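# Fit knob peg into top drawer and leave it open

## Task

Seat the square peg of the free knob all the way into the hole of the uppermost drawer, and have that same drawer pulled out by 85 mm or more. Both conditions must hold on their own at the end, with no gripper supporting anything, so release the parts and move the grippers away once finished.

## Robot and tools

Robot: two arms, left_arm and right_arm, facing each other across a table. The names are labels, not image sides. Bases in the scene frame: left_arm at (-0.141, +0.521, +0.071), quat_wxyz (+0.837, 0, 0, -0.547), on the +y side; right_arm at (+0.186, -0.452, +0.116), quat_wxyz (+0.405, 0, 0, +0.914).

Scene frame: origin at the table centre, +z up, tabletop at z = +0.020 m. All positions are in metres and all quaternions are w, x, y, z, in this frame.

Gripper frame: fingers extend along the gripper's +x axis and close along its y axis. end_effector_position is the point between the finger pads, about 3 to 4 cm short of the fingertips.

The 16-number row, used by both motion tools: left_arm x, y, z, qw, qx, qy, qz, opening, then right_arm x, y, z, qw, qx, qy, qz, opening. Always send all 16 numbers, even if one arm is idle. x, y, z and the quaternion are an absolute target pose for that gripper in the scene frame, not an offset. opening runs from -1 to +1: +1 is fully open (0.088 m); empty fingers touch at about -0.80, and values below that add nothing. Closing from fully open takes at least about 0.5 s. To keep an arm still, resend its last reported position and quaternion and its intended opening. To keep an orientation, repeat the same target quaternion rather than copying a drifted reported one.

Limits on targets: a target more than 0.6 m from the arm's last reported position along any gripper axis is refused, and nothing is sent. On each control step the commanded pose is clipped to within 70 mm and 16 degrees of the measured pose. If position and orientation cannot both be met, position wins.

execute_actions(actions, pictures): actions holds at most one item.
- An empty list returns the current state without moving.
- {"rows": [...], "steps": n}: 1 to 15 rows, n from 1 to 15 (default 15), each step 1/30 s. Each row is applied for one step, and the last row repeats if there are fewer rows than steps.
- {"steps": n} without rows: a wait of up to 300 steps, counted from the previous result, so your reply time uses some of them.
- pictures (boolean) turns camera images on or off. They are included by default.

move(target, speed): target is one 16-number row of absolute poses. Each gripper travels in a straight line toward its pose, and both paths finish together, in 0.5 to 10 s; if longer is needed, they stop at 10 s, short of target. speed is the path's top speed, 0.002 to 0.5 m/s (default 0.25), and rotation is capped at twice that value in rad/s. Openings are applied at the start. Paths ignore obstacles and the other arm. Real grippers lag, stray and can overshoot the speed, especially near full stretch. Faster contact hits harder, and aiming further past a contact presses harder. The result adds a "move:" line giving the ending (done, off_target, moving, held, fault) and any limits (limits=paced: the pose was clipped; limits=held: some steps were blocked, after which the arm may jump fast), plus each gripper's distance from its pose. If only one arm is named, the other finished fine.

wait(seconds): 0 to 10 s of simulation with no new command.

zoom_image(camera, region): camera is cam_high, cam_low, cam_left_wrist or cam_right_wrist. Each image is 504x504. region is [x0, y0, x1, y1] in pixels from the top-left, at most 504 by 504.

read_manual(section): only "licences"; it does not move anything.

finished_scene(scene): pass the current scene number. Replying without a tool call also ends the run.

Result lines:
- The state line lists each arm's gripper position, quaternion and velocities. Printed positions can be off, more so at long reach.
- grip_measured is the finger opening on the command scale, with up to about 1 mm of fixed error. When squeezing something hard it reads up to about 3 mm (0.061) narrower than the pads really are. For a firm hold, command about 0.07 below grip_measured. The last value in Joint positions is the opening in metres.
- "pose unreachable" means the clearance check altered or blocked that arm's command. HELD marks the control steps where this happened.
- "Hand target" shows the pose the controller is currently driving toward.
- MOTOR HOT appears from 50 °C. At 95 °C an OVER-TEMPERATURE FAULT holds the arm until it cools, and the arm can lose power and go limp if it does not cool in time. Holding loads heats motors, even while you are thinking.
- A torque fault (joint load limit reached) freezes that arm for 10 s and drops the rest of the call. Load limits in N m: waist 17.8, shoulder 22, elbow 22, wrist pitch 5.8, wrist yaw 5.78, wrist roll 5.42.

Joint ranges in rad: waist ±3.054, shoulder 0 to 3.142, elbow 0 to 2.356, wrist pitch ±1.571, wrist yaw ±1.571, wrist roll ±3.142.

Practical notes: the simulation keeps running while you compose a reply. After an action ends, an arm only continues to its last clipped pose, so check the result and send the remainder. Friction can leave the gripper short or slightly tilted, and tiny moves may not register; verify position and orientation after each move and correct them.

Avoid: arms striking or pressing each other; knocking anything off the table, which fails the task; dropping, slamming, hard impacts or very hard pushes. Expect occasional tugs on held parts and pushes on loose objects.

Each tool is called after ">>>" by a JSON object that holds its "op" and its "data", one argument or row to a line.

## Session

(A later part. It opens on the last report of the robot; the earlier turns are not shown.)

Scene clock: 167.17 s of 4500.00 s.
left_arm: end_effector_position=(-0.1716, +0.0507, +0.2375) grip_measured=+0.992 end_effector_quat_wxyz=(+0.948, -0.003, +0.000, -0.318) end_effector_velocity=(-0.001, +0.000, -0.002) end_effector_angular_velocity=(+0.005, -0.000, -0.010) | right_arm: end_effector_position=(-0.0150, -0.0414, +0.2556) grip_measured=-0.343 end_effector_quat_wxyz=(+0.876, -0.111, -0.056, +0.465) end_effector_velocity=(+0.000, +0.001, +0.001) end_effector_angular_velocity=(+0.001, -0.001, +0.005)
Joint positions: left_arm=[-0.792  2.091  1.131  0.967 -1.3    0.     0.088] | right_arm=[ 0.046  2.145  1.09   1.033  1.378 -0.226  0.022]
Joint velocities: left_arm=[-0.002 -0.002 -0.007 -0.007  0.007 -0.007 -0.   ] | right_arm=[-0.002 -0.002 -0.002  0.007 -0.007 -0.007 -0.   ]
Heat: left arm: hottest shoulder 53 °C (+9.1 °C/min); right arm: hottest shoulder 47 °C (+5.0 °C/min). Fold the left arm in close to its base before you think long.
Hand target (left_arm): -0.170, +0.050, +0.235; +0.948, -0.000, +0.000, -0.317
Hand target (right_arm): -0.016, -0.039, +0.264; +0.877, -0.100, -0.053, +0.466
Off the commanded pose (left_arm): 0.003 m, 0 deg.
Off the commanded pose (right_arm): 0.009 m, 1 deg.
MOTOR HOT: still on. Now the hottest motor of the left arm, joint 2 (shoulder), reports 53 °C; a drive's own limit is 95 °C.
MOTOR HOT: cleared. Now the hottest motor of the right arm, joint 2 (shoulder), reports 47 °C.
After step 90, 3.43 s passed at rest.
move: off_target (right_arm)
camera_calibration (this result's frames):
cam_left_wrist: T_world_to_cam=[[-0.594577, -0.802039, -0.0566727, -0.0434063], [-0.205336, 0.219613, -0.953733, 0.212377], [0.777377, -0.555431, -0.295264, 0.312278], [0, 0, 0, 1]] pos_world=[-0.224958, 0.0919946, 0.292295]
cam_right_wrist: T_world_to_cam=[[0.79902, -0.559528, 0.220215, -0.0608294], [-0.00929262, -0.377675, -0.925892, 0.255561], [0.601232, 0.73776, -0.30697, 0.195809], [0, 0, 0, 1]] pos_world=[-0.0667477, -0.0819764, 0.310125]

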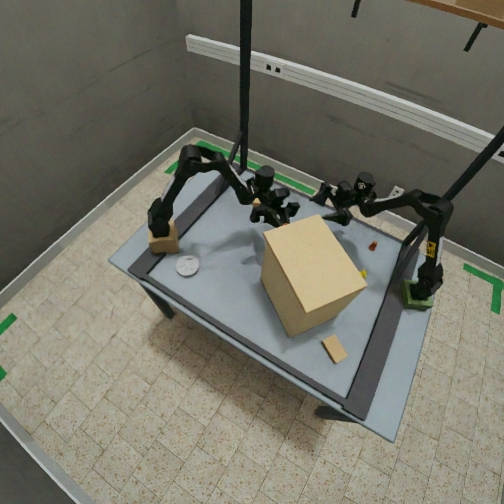

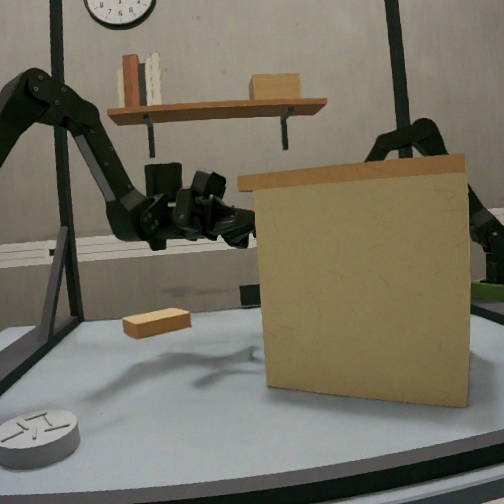

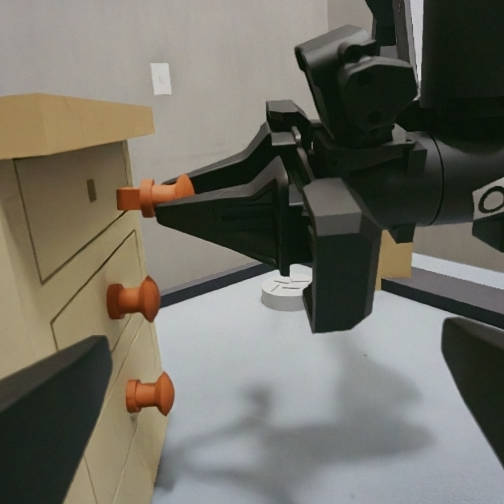

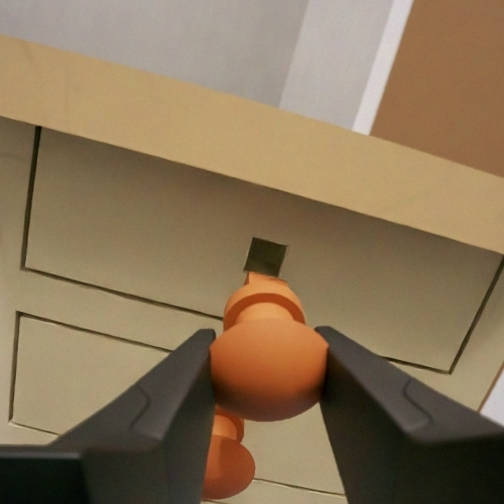

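Need ~5 mm up; overcommand z.

>>> {"op": "move", "data": {
  "target": [-0.17,0.05,0.235,0.948,0,0,-0.317,1,-0.015,-0.0414,0.270,0.8773,-0.100,-0.0531,0.466,-0.46],
  "speed": 0.02
}}

>>> {"op": "zoom_image", "data": {
  "camera": "cam_right_wrist",
  "region": [190,200,350,340]
}}

>>> {"op": "zoom_image", "data": {
  "camera": "cam_left_wrist",
  "region": [40,140,280,260]
}}

Scene clock: 171.20 s of 4500.00 s.
left_arm: end_effector_position=(-0.1716, +0.0507, +0.2375) grip_measured=+0.992 end_effector_quat_wxyz=(+0.948, -0.003, +0.000, -0.318) end_effector_velocity=(+0.002, +0.001, -0.000) end_effector_angular_velocity=(+0.001, +0.002, +0.010) | right_arm: end_effector_position=(-0.0145, -0.0419, +0.2627) grip_measured=-0.343 end_effector_quat_wxyz=(+0.877, -0.108, -0.055, +0.466) end_effector_velocity=(+0.001, +0.001, -0.002) end_effector_angular_velocity=(-0.020, -0.021, +0.005)
Joint positions: left_arm=[-0.792  2.091  1.131  0.967 -1.3    0.     0.088] | right_arm=[ 0.046  2.125  1.09   1.018  1.377 -0.226  0.022]
Joint velocities: left_arm=[ 0.002 -0.002 -0.002 -0.007 -0.007 -0.007  0.   ] | right_arm=[-0.002 -0.002 -0.002 -0.022 -0.007 -0.007 -0.   ]
Heat: left arm: hottest shoulder 53 °C (+7.1 °C/min); right arm: hottest shoulder 47 °C (+4.0 °C/min). Fold the left arm in close to its base before you think long.
Hand target (left_arm): -0.170, +0.050, +0.235; +0.948, +0.000, +0.000, -0.317
Hand target (right_arm): -0.015, -0.041, +0.270; +0.877, -0.100, -0.053, +0.466
Off the commanded pose (left_arm): 0.003 m, 0 deg.
Off the commanded pose (right_arm): 0.007 m, 1 deg.
MOTOR HOT: still on. Now the hottest motor of the left arm, joint 2 (shoulder), reports 53 °C; a drive's own limit is 95 °C.
After step 90, 0.07 s passed at rest.
move: done
camera_calibration (this result's frames):
cam_left_wrist: T_world_to_cam=[[-0.594577, -0.802039, -0.0566727, -0.0434063], [-0.205336, 0.219613, -0.953733, 0.212377], [0.777377, -0.555431, -0.295264, 0.312278], [0, 0, 0, 1]] pos_world=[-0.224958, 0.0919946, 0.292295]
cam_right_wrist: T_world_to_cam=[[0.800113, -0.560104, 0.214716, -0.0616447], [-0.0128929, -0.373924, -0.92737, 0.262465], [0.599711, 0.739232, -0.306403, 0.197969], [0, 0, 0, 1]] pos_world=[-0.0660174, -0.08273, 0.317296]

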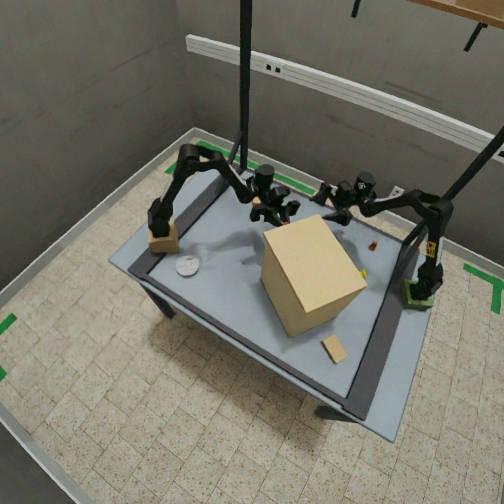

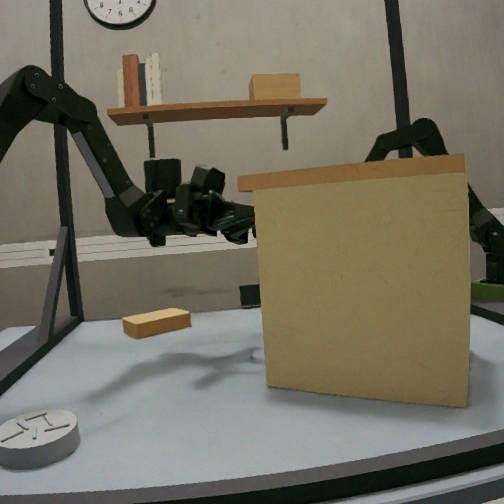

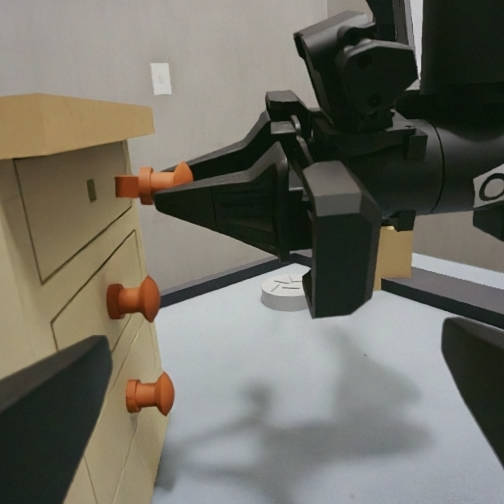

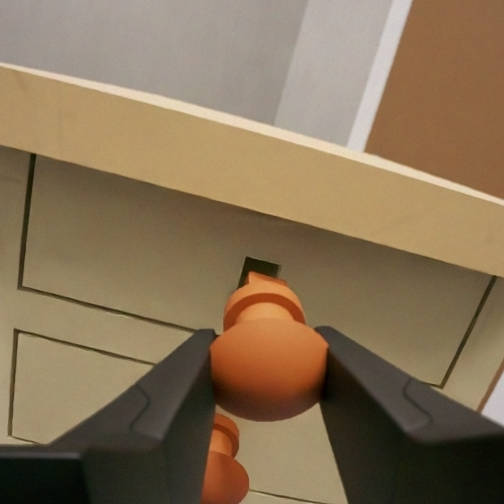

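Region (190, 200, 350, 340) of cam_right_wrist's 504x504 image, scaled by 3.150, with more detail than that image has; it fills the top 441 rows of this view, and the rest is white.

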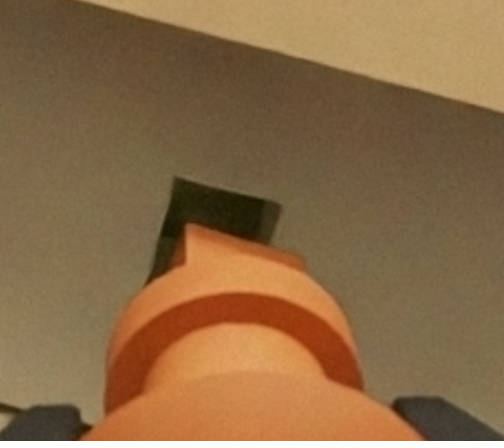

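Region (40, 140, 280, 260) of cam_left_wrist's 504x504 image, scaled by 2.100, with more detail than that image has.

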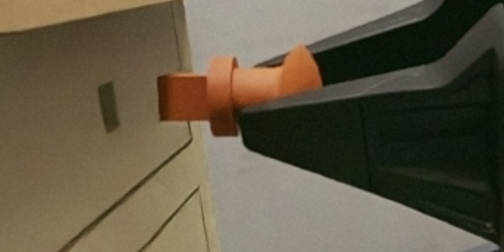

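>>> {"op": "move", "data": {
  "target": [-0.17,0.05,0.235,0.948,0,0,-0.317,1,-0.014,-0.035,0.258,0.8773,-0.100,-0.0531,0.466,-0.46],
  "speed": 0.02
}}

>>> {"op": "zoom_image", "data": {
  "camera": "cam_right_wrist",
  "region": [190,200,350,340]
}}

>>> {"op": "zoom_image", "data": {
  "camera": "cam_left_wrist",
  "region": [40,140,280,260]
}}

Scene clock: 176.67 s of 4500.00 s.
left_arm: end_effector_position=(-0.1716, +0.0507, +0.2375) grip_measured=+0.992 end_effector_quat_wxyz=(+0.948, -0.003, +0.000, -0.318) end_effector_velocity=(+0.000, +0.003, +0.000) end_effector_angular_velocity=(+0.013, -0.007, +0.005) | right_arm: end_effector_position=(-0.0128, -0.0379, +0.2565) grip_measured=-0.343 end_effector_quat_wxyz=(+0.877, -0.106, -0.055, +0.466) end_effector_velocity=(-0.005, +0.002, +0.002) end_effector_angular_velocity=(-0.003, -0.004, +0.024)
Joint positions: left_arm=[-0.792  2.091  1.131  0.967 -1.3    0.     0.088] | right_arm=[ 0.036  2.147  1.093  1.04   1.367 -0.226  0.022]
Joint velocities: left_arm=[-0.002 -0.007 -0.007 -0.007 -0.007  0.007  0.   ] | right_arm=[ 0.002 -0.002  0.007 -0.007 -0.022 -0.007 -0.   ]
Heat: left arm: hottest shoulder 53 °C (+5.0 °C/min); right arm: hottest shoulder 47 °C (+2.0 °C/min). Fold the left arm in close to its base before you think long.
Hand target (left_arm): -0.170, +0.050, +0.235; +0.948, -0.000, +0.000, -0.317
Hand target (right_arm): -0.014, -0.035, +0.258; +0.877, -0.100, -0.053, +0.466
Off the commanded pose (left_arm): 0.003 m, 0 deg.
Off the commanded pose (right_arm): 0.003 m, 1 deg.
MOTOR HOT: still on. Now the hottest motor of the left arm, joint 2 (shoulder), reports 53 °C; a drive's own limit is 95 °C.
After step 90, 1.73 s passed at rest.
move: done
camera_calibration (this result's frames):
cam_left_wrist: T_world_to_cam=[[-0.594577, -0.802039, -0.0566727, -0.0434063], [-0.205336, 0.219613, -0.953733, 0.212377], [0.777377, -0.555431, -0.295264, 0.312278], [0, 0, 0, 1]] pos_world=[-0.224958, 0.0919946, 0.292295]
cam_right_wrist: T_world_to_cam=[[0.800919, -0.560355, 0.211023, -0.0585295], [-0.0153387, -0.37151, -0.928302, 0.258542], [0.598576, 0.740258, -0.306145, 0.192084], [0, 0, 0, 1]] pos_world=[-0.0641335, -0.0789379, 0.311161]

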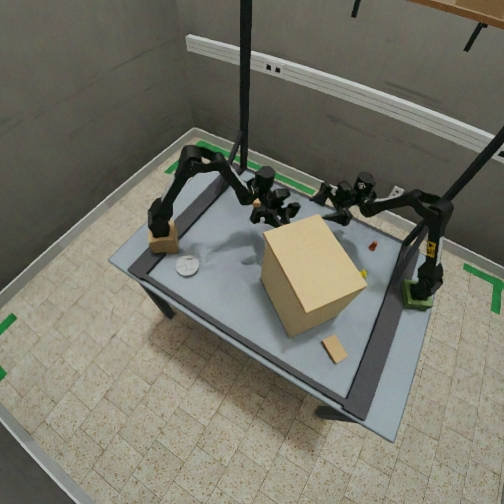

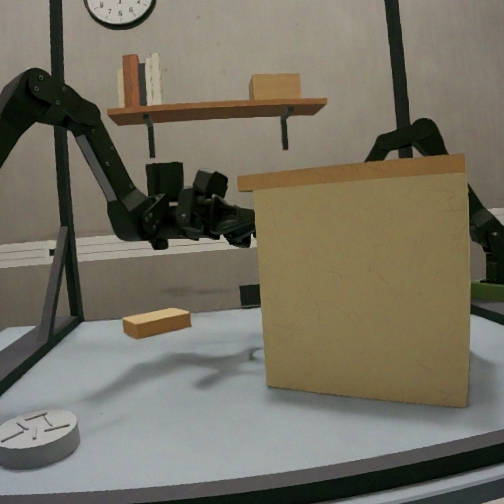

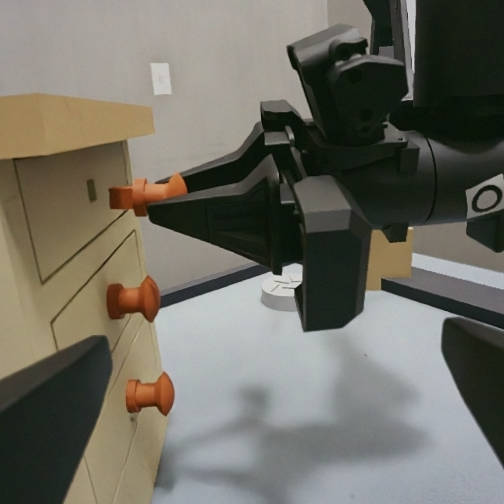

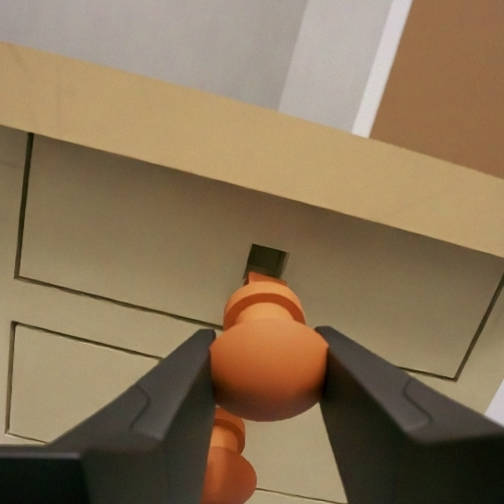

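Region (190, 200, 350, 340) of cam_right_wrist's 504x504 image, scaled by 3.150, with more detail than that image has; it fills the top 441 rows of this view, and the rest is white.

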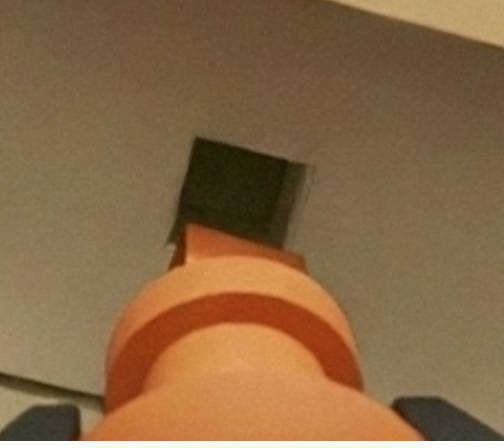

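Region (40, 140, 280, 260) of cam_left_wrist's 504x504 image, scaled by 2.100, with more detail than that image has.

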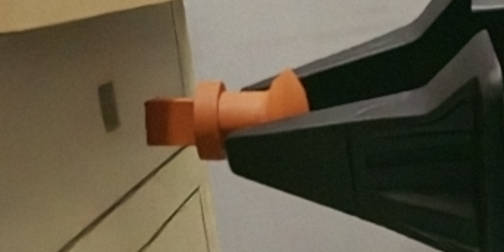

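>>> {"op": "move", "data": {
  "target": [-0.17,0.05,0.235,0.948,0,0,-0.317,1,-0.016,-0.0355,0.268,0.8773,-0.100,-0.0531,0.466,-0.46],
  "speed": 0.02
}}

>>> {"op": "zoom_image", "data": {
  "camera": "cam_right_wrist",
  "region": [190,200,350,340]
}}

>>> {"op": "zoom_image", "data": {
  "camera": "cam_left_wrist",
  "region": [40,140,280,260]
}}

Scene clock: 180.97 s of 4500.00 s.
left_arm: end_effector_position=(-0.1716, +0.0507, +0.2375) grip_measured=+0.992 end_effector_quat_wxyz=(+0.948, -0.003, +0.000, -0.318) end_effector_velocity=(+0.000, +0.002, -0.002) end_effector_angular_velocity=(+0.006, -0.000, +0.005) | right_arm: end_effector_position=(-0.0141, -0.0366, +0.2586) grip_measured=-0.343 end_effector_quat_wxyz=(+0.876, -0.111, -0.056, +0.466) end_effector_velocity=(-0.001, +0.004, -0.003) end_effector_angular_velocity=(-0.022, -0.026, +0.029)
Joint positions: left_arm=[-0.792  2.091  1.131  0.967 -1.3    0.     0.088] | right_arm=[ 0.036  2.144  1.105  1.014  1.367 -0.226  0.022]
Joint velocities: left_arm=[-0.002 -0.002 -0.007 -0.007 -0.007 -0.007 -0.   ] | right_arm=[-0.007  0.002 -0.002 -0.007 -0.037 -0.022 -0.   ]
Heat: left arm: hottest shoulder 53 °C (+3.0 °C/min); right arm: hottest shoulder 47 °C (+0.0 °C/min). Fold the left arm in close to its base before you think long.
Hand target (left_arm): -0.170, +0.050, +0.235; +0.948, +0.000, +0.000, -0.317
Hand target (right_arm): -0.016, -0.036, +0.268; +0.877, -0.100, -0.053, +0.466
Off the commanded pose (left_arm): 0.003 m, 0 deg.
Off the commanded pose (right_arm): 0.010 m, 1 deg.
MOTOR HOT: still on. Now the hottest motor of the left arm, joint 2 (shoulder), reports 53 °C; a drive's own limit is 95 °C.
After step 90, 0.40 s passed at rest.
move: off_target (right_arm)
camera_calibration (this result's frames):
cam_left_wrist: T_world_to_cam=[[-0.594577, -0.802039, -0.0566727, -0.0434063], [-0.205336, 0.219613, -0.953733, 0.212377], [0.777377, -0.555431, -0.295264, 0.312278], [0, 0, 0, 1]] pos_world=[-0.224958, 0.0919946, 0.292295]
cam_right_wrist: T_world_to_cam=[[0.799404, -0.558274, 0.221997, -0.0599142], [-0.00779673, -0.379115, -0.925317, 0.259955], [0.600743, 0.737971, -0.307419, 0.192776], [0, 0, 0, 1]] pos_world=[-0.0658865, -0.0771592, 0.313104]

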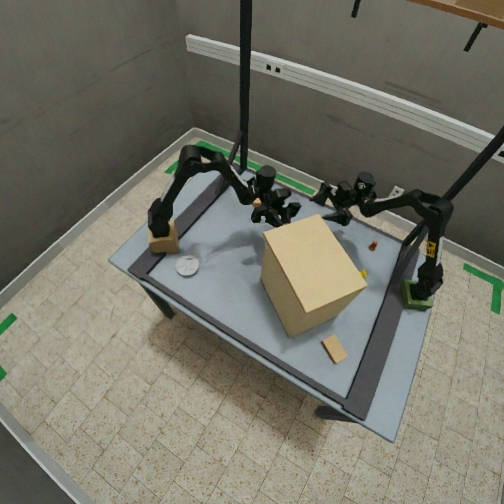

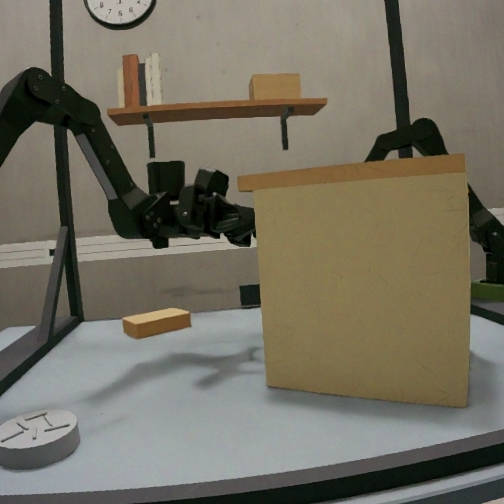

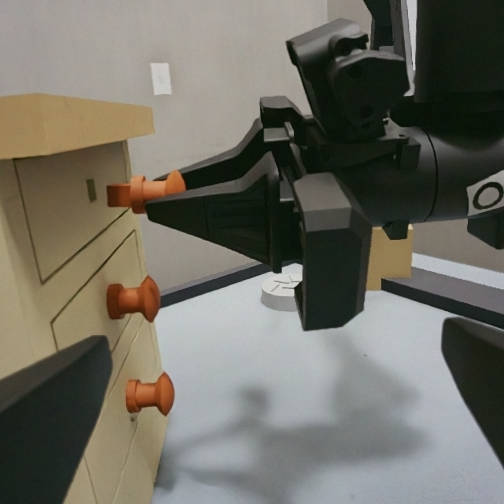

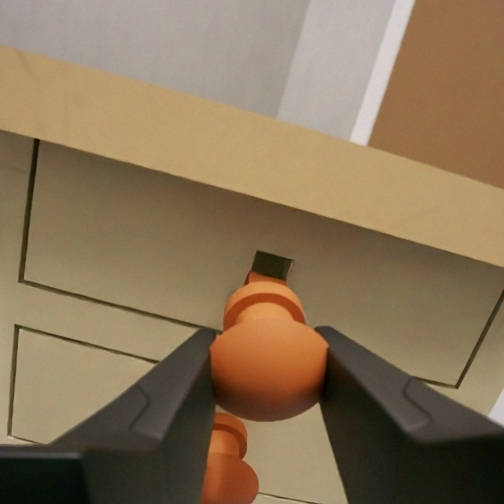

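Region (190, 200, 350, 340) of cam_right_wrist's 504x504 image, scaled by 3.150, with more detail than that image has; it fills the top 441 rows of this view, and the rest is white.

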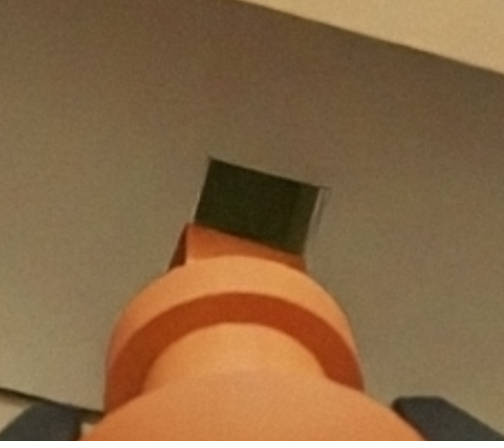

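Region (40, 140, 280, 260) of cam_left_wrist's 504x504 image, scaled by 2.100, with more detail than that image has.

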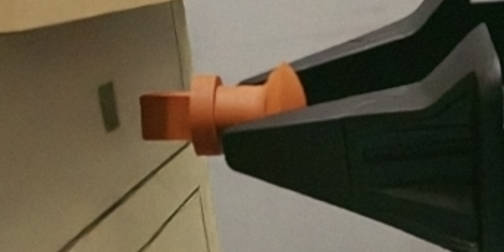

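>>> {"op": "move", "data": {
  "target": [-0.17,0.05,0.235,0.948,0,0,-0.317,1,-0.0145,-0.0362,0.2705,0.8773,-0.100,-0.0531,0.466,-0.46],
  "speed": 0.01
}}

>>> {"op": "zoom_image", "data": {
  "camera": "cam_right_wrist",
  "region": [190,200,350,340]
}}

>>> {"op": "zoom_image", "data": {
  "camera": "cam_left_wrist",
  "region": [40,140,280,260]
}}

Scene clock: 186.23 s of 4500.00 s.
left_arm: end_effector_position=(-0.1716, +0.0507, +0.2375) grip_measured=+0.992 end_effector_quat_wxyz=(+0.948, -0.003, +0.000, -0.318) end_effector_velocity=(-0.002, -0.000, -0.000) end_effector_angular_velocity=(+0.001, +0.002, -0.010) | right_arm: end_effector_position=(-0.0138, -0.0369, +0.2624) grip_measured=-0.343 end_effector_quat_wxyz=(+0.876, -0.109, -0.056, +0.466) end_effector_velocity=(+0.000, +0.001, -0.000) end_effector_angular_velocity=(-0.018, -0.023, +0.005)
Joint positions: left_arm=[-0.792  2.091  1.131  0.967 -1.3    0.     0.088] | right_arm=[ 0.036  2.133  1.105  1.008  1.367 -0.226  0.022]
Joint velocities: left_arm=[-0.002 -0.002 -0.002 -0.007  0.007 -0.007 -0.   ] | right_arm=[-0.002 -0.002 -0.002 -0.007 -0.007 -0.022 -0.   ]
Heat: left arm: hottest shoulder 52 °C (+0.0 °C/min); right arm: hottest shoulder 47 °C (-2.0 °C/min). Fold the left arm in close to its base before you think long.
Hand target (left_arm): -0.170, +0.050, +0.235; +0.948, +0.000, +0.000, -0.317
Hand target (right_arm): -0.014, -0.036, +0.270; +0.877, -0.100, -0.053, +0.466
Off the commanded pose (left_arm): 0.003 m, 0 deg.
Off the commanded pose (right_arm): 0.008 m, 1 deg.
MOTOR HOT: still on. Now the hottest motor of the left arm, joint 2 (shoulder), reports 52 °C; a drive's own limit is 95 °C.
After step 90, 0.80 s passed at rest.
move: done
camera_calibration (this result's frames):
cam_left_wrist: T_world_to_cam=[[-0.594577, -0.802039, -0.0566727, -0.0434063], [-0.205336, 0.219613, -0.953733, 0.212377], [0.777377, -0.555431, -0.295264, 0.312278], [0, 0, 0, 1]] pos_world=[-0.224958, 0.0919946, 0.292295]
cam_right_wrist: T_world_to_cam=[[0.800107, -0.558995, 0.21761, -0.060064], [-0.0107553, -0.37608, -0.926525, 0.263791], [0.599762, 0.738978, -0.306916, 0.193902], [0, 0, 0, 1]] pos_world=[-0.0654, -0.0776583, 0.316991]

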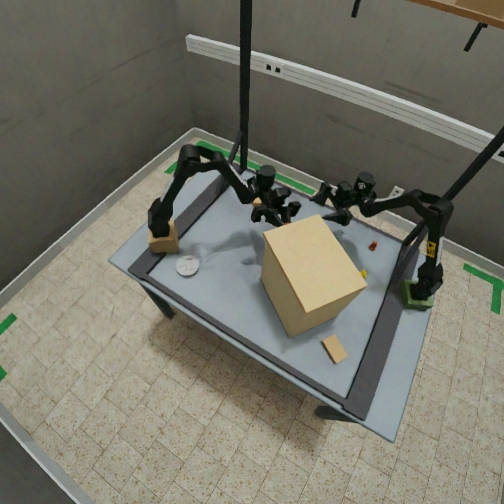

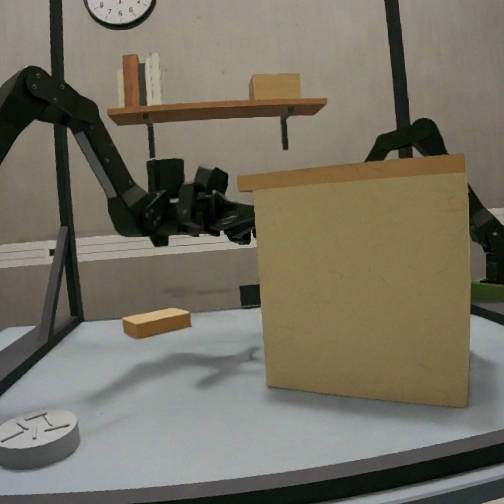

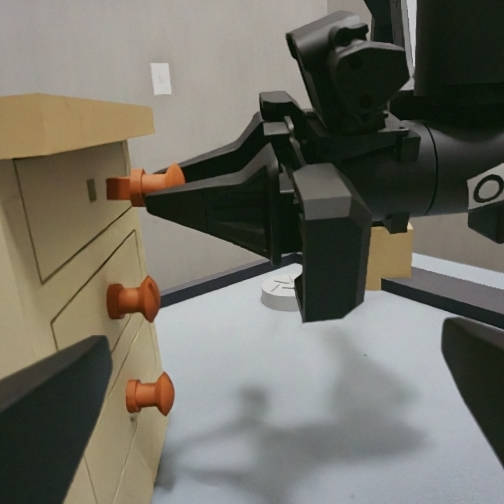

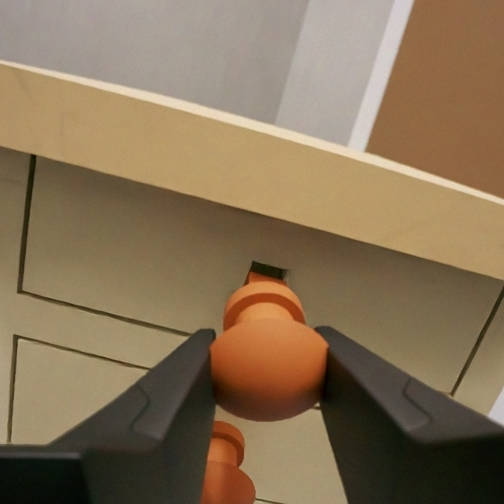

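Region (190, 200, 350, 340) of cam_right_wrist's 504x504 image, scaled by 3.150, with more detail than that image has; it fills the top 441 rows of this view, and the rest is white.

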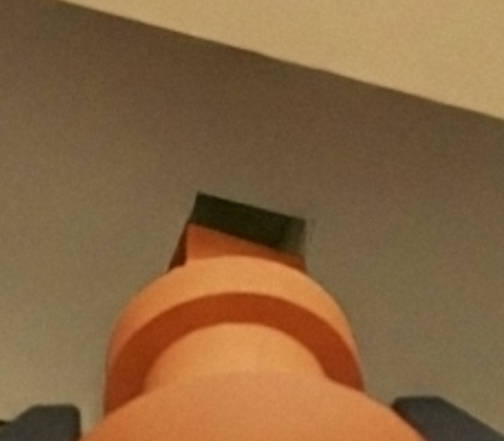

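Region (40, 140, 280, 260) of cam_left_wrist's 504x504 image, scaled by 2.100, with more detail than that image has.

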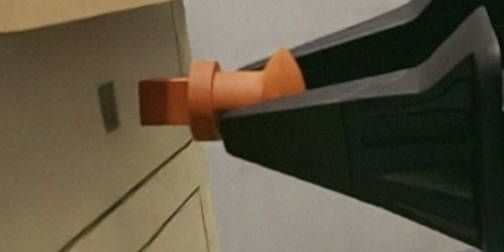

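>>> {"op": "move", "data": {
  "target": [-0.17,0.05,0.235,0.948,0,0,-0.317,1,-0.0055,-0.0265,0.266,0.8773,-0.100,-0.0531,0.466,-0.46],
  "speed": 0.012
}}

>>> {"op": "zoom_image", "data": {
  "camera": "cam_right_wrist",
  "region": [190,200,350,340]
}}

>>> {"op": "zoom_image", "data": {
  "camera": "cam_left_wrist",
  "region": [40,140,280,260]
}}

Scene clock: 192.43 s of 4500.00 s.
left_arm: end_effector_position=(-0.1716, +0.0507, +0.2375) grip_measured=+0.992 end_effector_quat_wxyz=(+0.948, -0.003, +0.000, -0.318) end_effector_velocity=(-0.002, -0.000, -0.000) end_effector_angular_velocity=(+0.013, -0.007, -0.010) | right_arm: end_effector_position=(-0.0053, -0.0289, +0.2630) grip_measured=-0.343 end_effector_quat_wxyz=(+0.877, -0.106, -0.055, +0.466) end_effector_velocity=(+0.001, +0.002, -0.002) end_effector_angular_velocity=(-0.006, -0.007, +0.015)
Joint positions: left_arm=[-0.792  2.091  1.131  0.967 -1.3    0.     0.088] | right_arm=[ 0.008  2.133  1.105  1.014  1.338 -0.226  0.022]
Joint velocities: left_arm=[-0.002 -0.002 -0.002 -0.007  0.007  0.007 -0.   ] | right_arm=[-0.007  0.002 -0.007  0.007 -0.022 -0.007 -0.   ]
Heat: left arm: hottest shoulder 52 °C (+1.0 °C/min); right arm: hottest shoulder 47 °C (-3.0 °C/min). Fold the left arm in close to its base before you think long.
Hand target (left_arm): -0.170, +0.050, +0.235; +0.948, +0.000, +0.000, -0.317
Hand target (right_arm): -0.005, -0.026, +0.266; +0.878, -0.100, -0.053, +0.466
Off the commanded pose (left_arm): 0.003 m, 0 deg.
Off the commanded pose (right_arm): 0.004 m, 1 deg.
MOTOR HOT: still on. Now the hottest motor of the left arm, joint 2 (shoulder), reports 52 °C; a drive's own limit is 95 °C.
After step 90, 1.83 s passed at rest.
move: done
camera_calibration (this result's frames):
cam_left_wrist: T_world_to_cam=[[-0.594577, -0.802039, -0.0566727, -0.0434063], [-0.205336, 0.219613, -0.953733, 0.212377], [0.777377, -0.555431, -0.295264, 0.312278], [0, 0, 0, 1]] pos_world=[-0.224958, 0.0919946, 0.292295]
cam_right_wrist: T_world_to_cam=[[0.801082, -0.559877, 0.211674, -0.0609151], [-0.0149807, -0.372286, -0.927997, 0.267865], [0.598367, 0.740231, -0.306619, 0.183048], [0, 0, 0, 1]] pos_world=[-0.0567191, -0.0698804, 0.317598]

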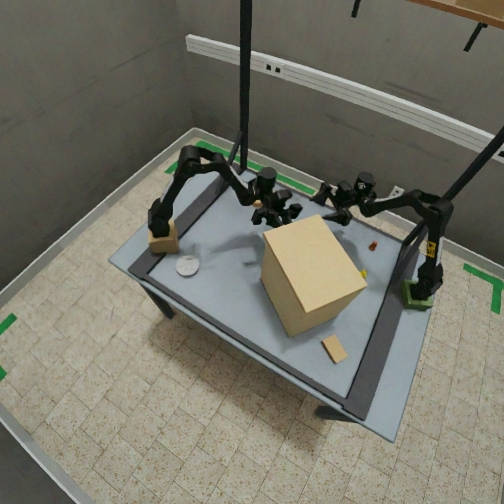

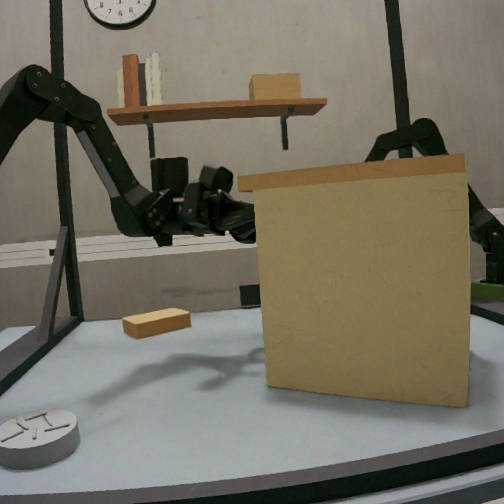

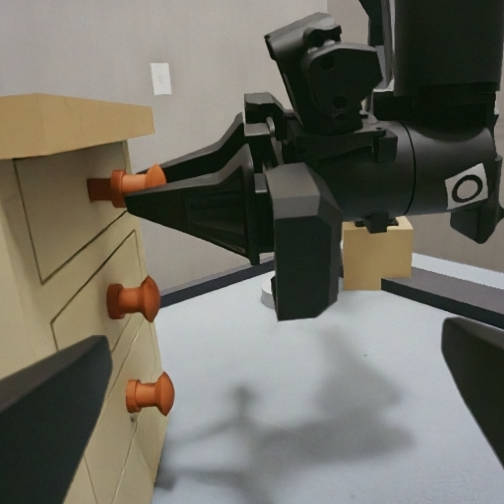

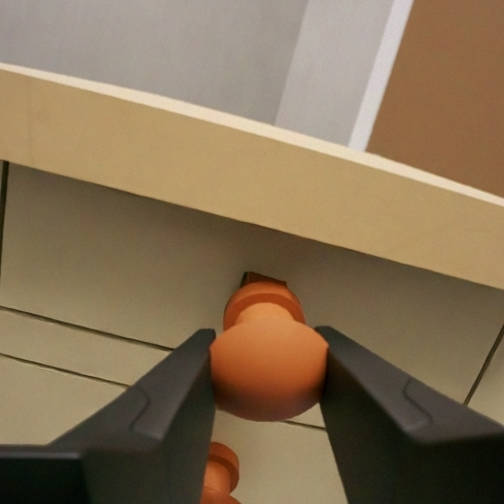

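Region (190, 200, 350, 340) of cam_right_wrist's 504x504 image, scaled by 3.150, with more detail than that image has; it fills the top 441 rows of this view, and the rest is white.

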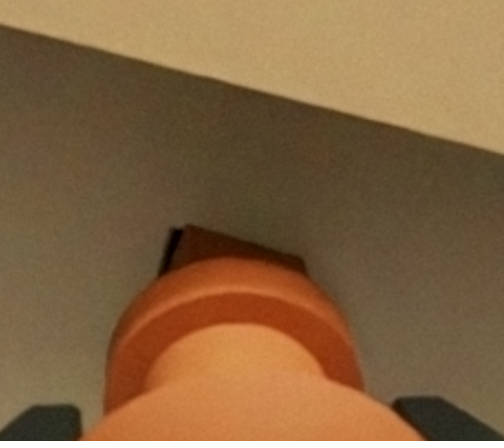

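Region (40, 140, 280, 260) of cam_left_wrist's 504x504 image, scaled by 2.100, with more detail than that image has.

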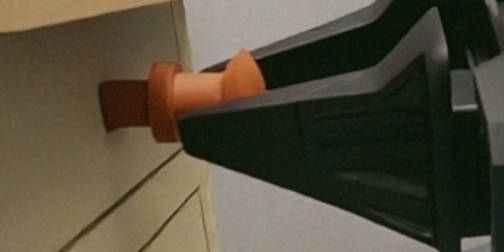

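>>> {"op": "move", "data": {
  "target": [-0.17,0.05,0.235,0.948,0,0,-0.317,1,-0.0085,-0.0275,0.2610,0.8773,-0.100,-0.0531,0.466,-0.46],
  "speed": 0.008
}}

>>> {"op": "zoom_image", "data": {
  "camera": "cam_right_wrist",
  "region": [190,200,350,340]
}}

>>> {"op": "zoom_image", "data": {
  "camera": "cam_left_wrist",
  "region": [40,140,280,260]
}}

Scene clock: 197.87 s of 4500.00 s.
left_arm: end_effector_position=(-0.1716, +0.0507, +0.2375) grip_measured=+0.992 end_effector_quat_wxyz=(+0.948, -0.003, +0.000, -0.318) end_effector_velocity=(-0.002, -0.000, -0.000) end_effector_angular_velocity=(+0.013, -0.007, -0.010) | right_arm: end_effector_position=(-0.0056, -0.0288, +0.2607) grip_measured=-0.343 end_effector_quat_wxyz=(+0.877, -0.104, -0.054, +0.466) end_effector_velocity=(+0.000, +0.001, +0.001) end_effector_angular_velocity=(+0.009, +0.011, +0.005)
Joint positions: left_arm=[-0.792  2.091  1.131  0.967 -1.3    0.     0.088] | right_arm=[ 0.008  2.142  1.105  1.028  1.34  -0.226  0.022]
Joint velocities: left_arm=[-0.002 -0.002 -0.002 -0.007  0.007  0.007 -0.   ] | right_arm=[-0.002 -0.002 -0.002  0.007 -0.007  0.007 -0.   ]
Heat: left arm: hottest shoulder 52 °C (+0.0 °C/min); right arm: hottest shoulder 46 °C (-4.1 °C/min). Fold the left arm in close to its base before you think long.
Hand target (left_arm): -0.170, +0.050, +0.235; +0.948, +0.000, +0.000, -0.317
Hand target (right_arm): -0.008, -0.028, +0.261; +0.877, -0.100, -0.053, +0.466
Off the commanded pose (left_arm): 0.003 m, 0 deg.
Off the commanded pose (right_arm): 0.003 m, 0 deg.
MOTOR HOT: still on. Now the hottest motor of the left arm, joint 2 (shoulder), reports 52 °C; a drive's own limit is 95 °C.
After step 90, 1.40 s passed at rest.
move: done
camera_calibration (this result's frames):
cam_left_wrist: T_world_to_cam=[[-0.594577, -0.802039, -0.0566727, -0.0434063], [-0.205336, 0.219613, -0.953733, 0.212377], [0.777377, -0.555431, -0.295264, 0.312278], [0, 0, 0, 1]] pos_world=[-0.224958, 0.0919946, 0.292295]
cam_right_wrist: T_world_to_cam=[[0.801194, -0.561617, 0.206577, -0.0589282], [-0.0187523, -0.368607, -0.929396, 0.266255], [0.598111, 0.740753, -0.305857, 0.182252], [0, 0, 0, 1]] pos_world=[-0.0568012, -0.0699556, 0.315373]

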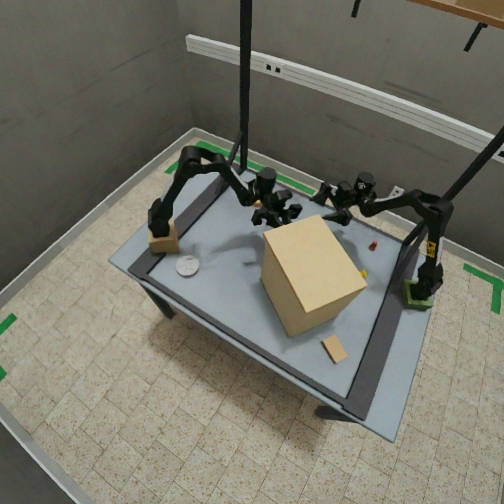

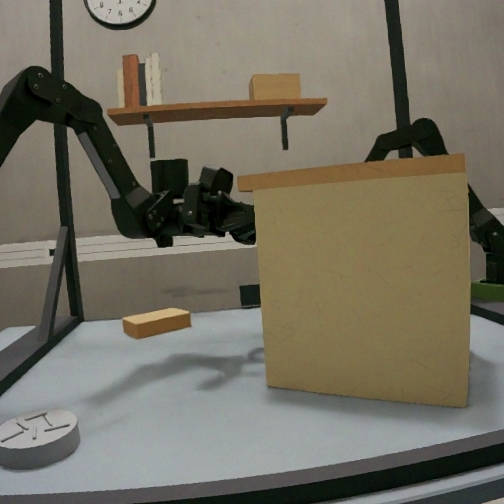

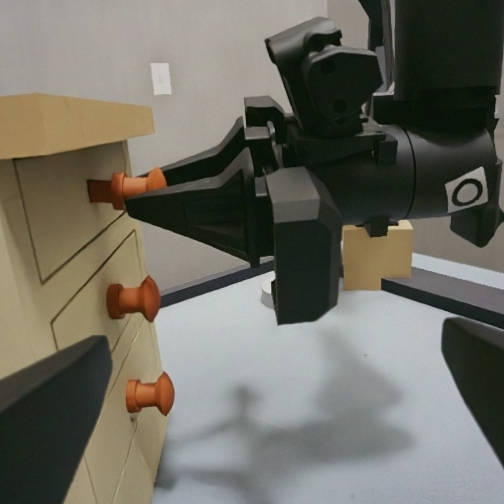

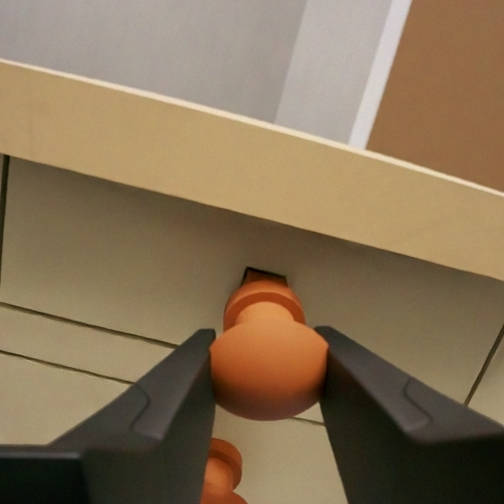

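Region (190, 200, 350, 340) of cam_right_wrist's 504x504 image, scaled by 3.150, with more detail than that image has; it fills the top 441 rows of this view, and the rest is white.

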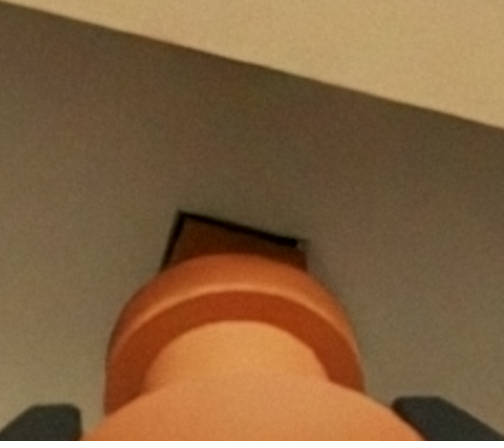

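Region (40, 140, 280, 260) of cam_left_wrist's 504x504 image, scaled by 2.100, with more detail than that image has.

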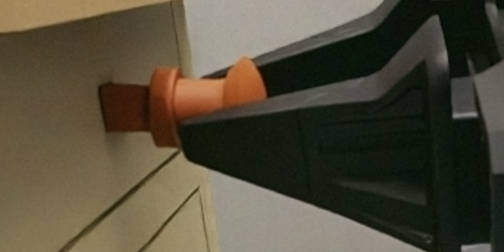

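Looks aligned; push in with slight leftward bias.

>>> {"op": "move", "data": {
  "target": [-0.17,0.05,0.235,0.948,0,0,-0.317,1,0.0020,-0.0125,0.2630,0.8773,-0.100,-0.0531,0.466,-0.5],
  "speed": 0.012
}}

>>> {"op": "zoom_image", "data": {
  "camera": "cam_left_wrist",
  "region": [40,140,280,260]
}}

Scene clock: 202.23 s of 4500.00 s.
left_arm: end_effector_position=(-0.1716, +0.0507, +0.2375) grip_measured=+0.992 end_effector_quat_wxyz=(+0.948, -0.003, +0.000, -0.318) end_effector_velocity=(+0.002, +0.002, -0.002) end_effector_angular_velocity=(+0.006, -0.000, +0.010) | right_arm: end_effector_position=(-0.0006, -0.0198, +0.2623) grip_measured=-0.343 end_effector_quat_wxyz=(+0.877, -0.102, -0.054, +0.467) end_effector_velocity=(+0.005, +0.000, +0.002) end_effector_angular_velocity=(-0.006, -0.008, -0.015)
Joint positions: left_arm=[-0.792  2.091  1.131  0.967 -1.3    0.     0.088] | right_arm=[-0.016  2.146  1.12   1.02   1.313 -0.226  0.022]
Joint velocities: left_arm=[ 0.002 -0.002 -0.007 -0.007 -0.007 -0.007 -0.   ] | right_arm=[-0.007 -0.007 -0.002 -0.007  0.007 -0.007 -0.   ]
Heat: left arm: hottest shoulder 52 °C (-2.0 °C/min); right arm: hottest shoulder 46 °C (-4.0 °C/min). Fold the left arm in close to its base before you think long.
Hand target (left_arm): -0.170, +0.050, +0.235; +0.948, +0.000, +0.000, -0.317
Hand target (right_arm): +0.002, -0.013, +0.263; +0.877, -0.100, -0.053, +0.466
Off the commanded pose (left_arm): 0.003 m, 0 deg.
Off the commanded pose (right_arm): 0.008 m, 0 deg.
MOTOR HOT: still on. Now the hottest motor of the left arm, joint 2 (shoulder), reports 52 °C; a drive's own limit is 95 °C.
move: done
camera_calibration (this result's frames):
cam_left_wrist: T_world_to_cam=[[-0.594577, -0.802039, -0.0566727, -0.0434063], [-0.205336, 0.219613, -0.953733, 0.212377], [0.777377, -0.555431, -0.295264, 0.312278], [0, 0, 0, 1]] pos_world=[-0.224958, 0.0919946, 0.292295]
cam_right_wrist: T_world_to_cam=[[0.802925, -0.560221, 0.203625, -0.0574163], [-0.0199414, -0.366661, -0.930141, 0.271377], [0.595746, 0.742773, -0.305573, 0.173058], [0, 0, 0, 1]] pos_world=[-0.0515857, -0.061205, 0.316992]

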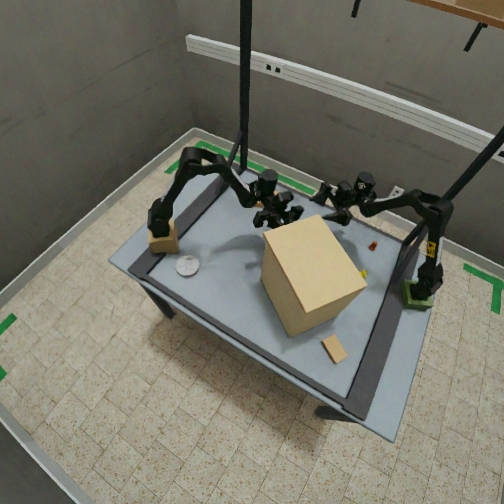

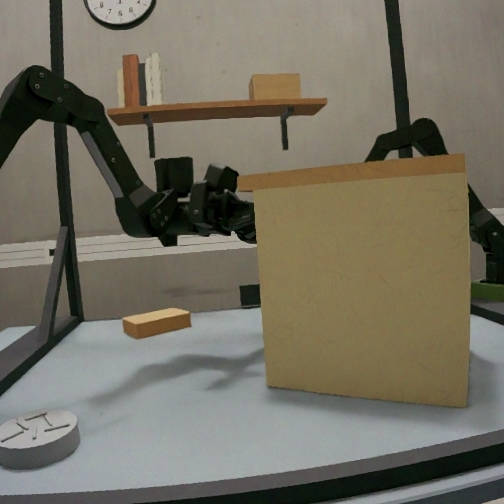

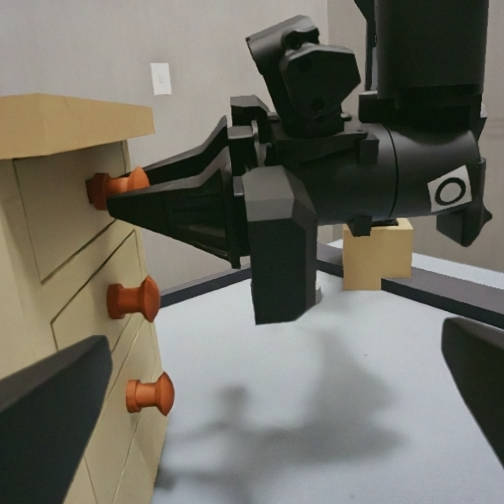

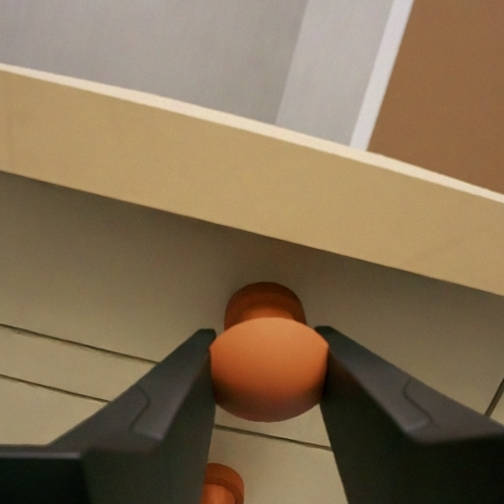

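Region (40, 140, 280, 260) of cam_left_wrist's 504x504 image, scaled by 2.100, with more detail than that image has.

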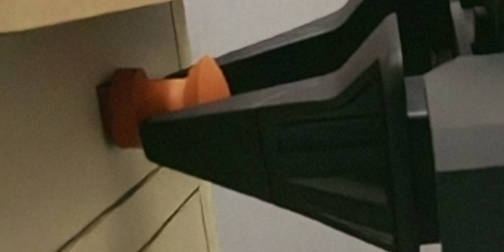

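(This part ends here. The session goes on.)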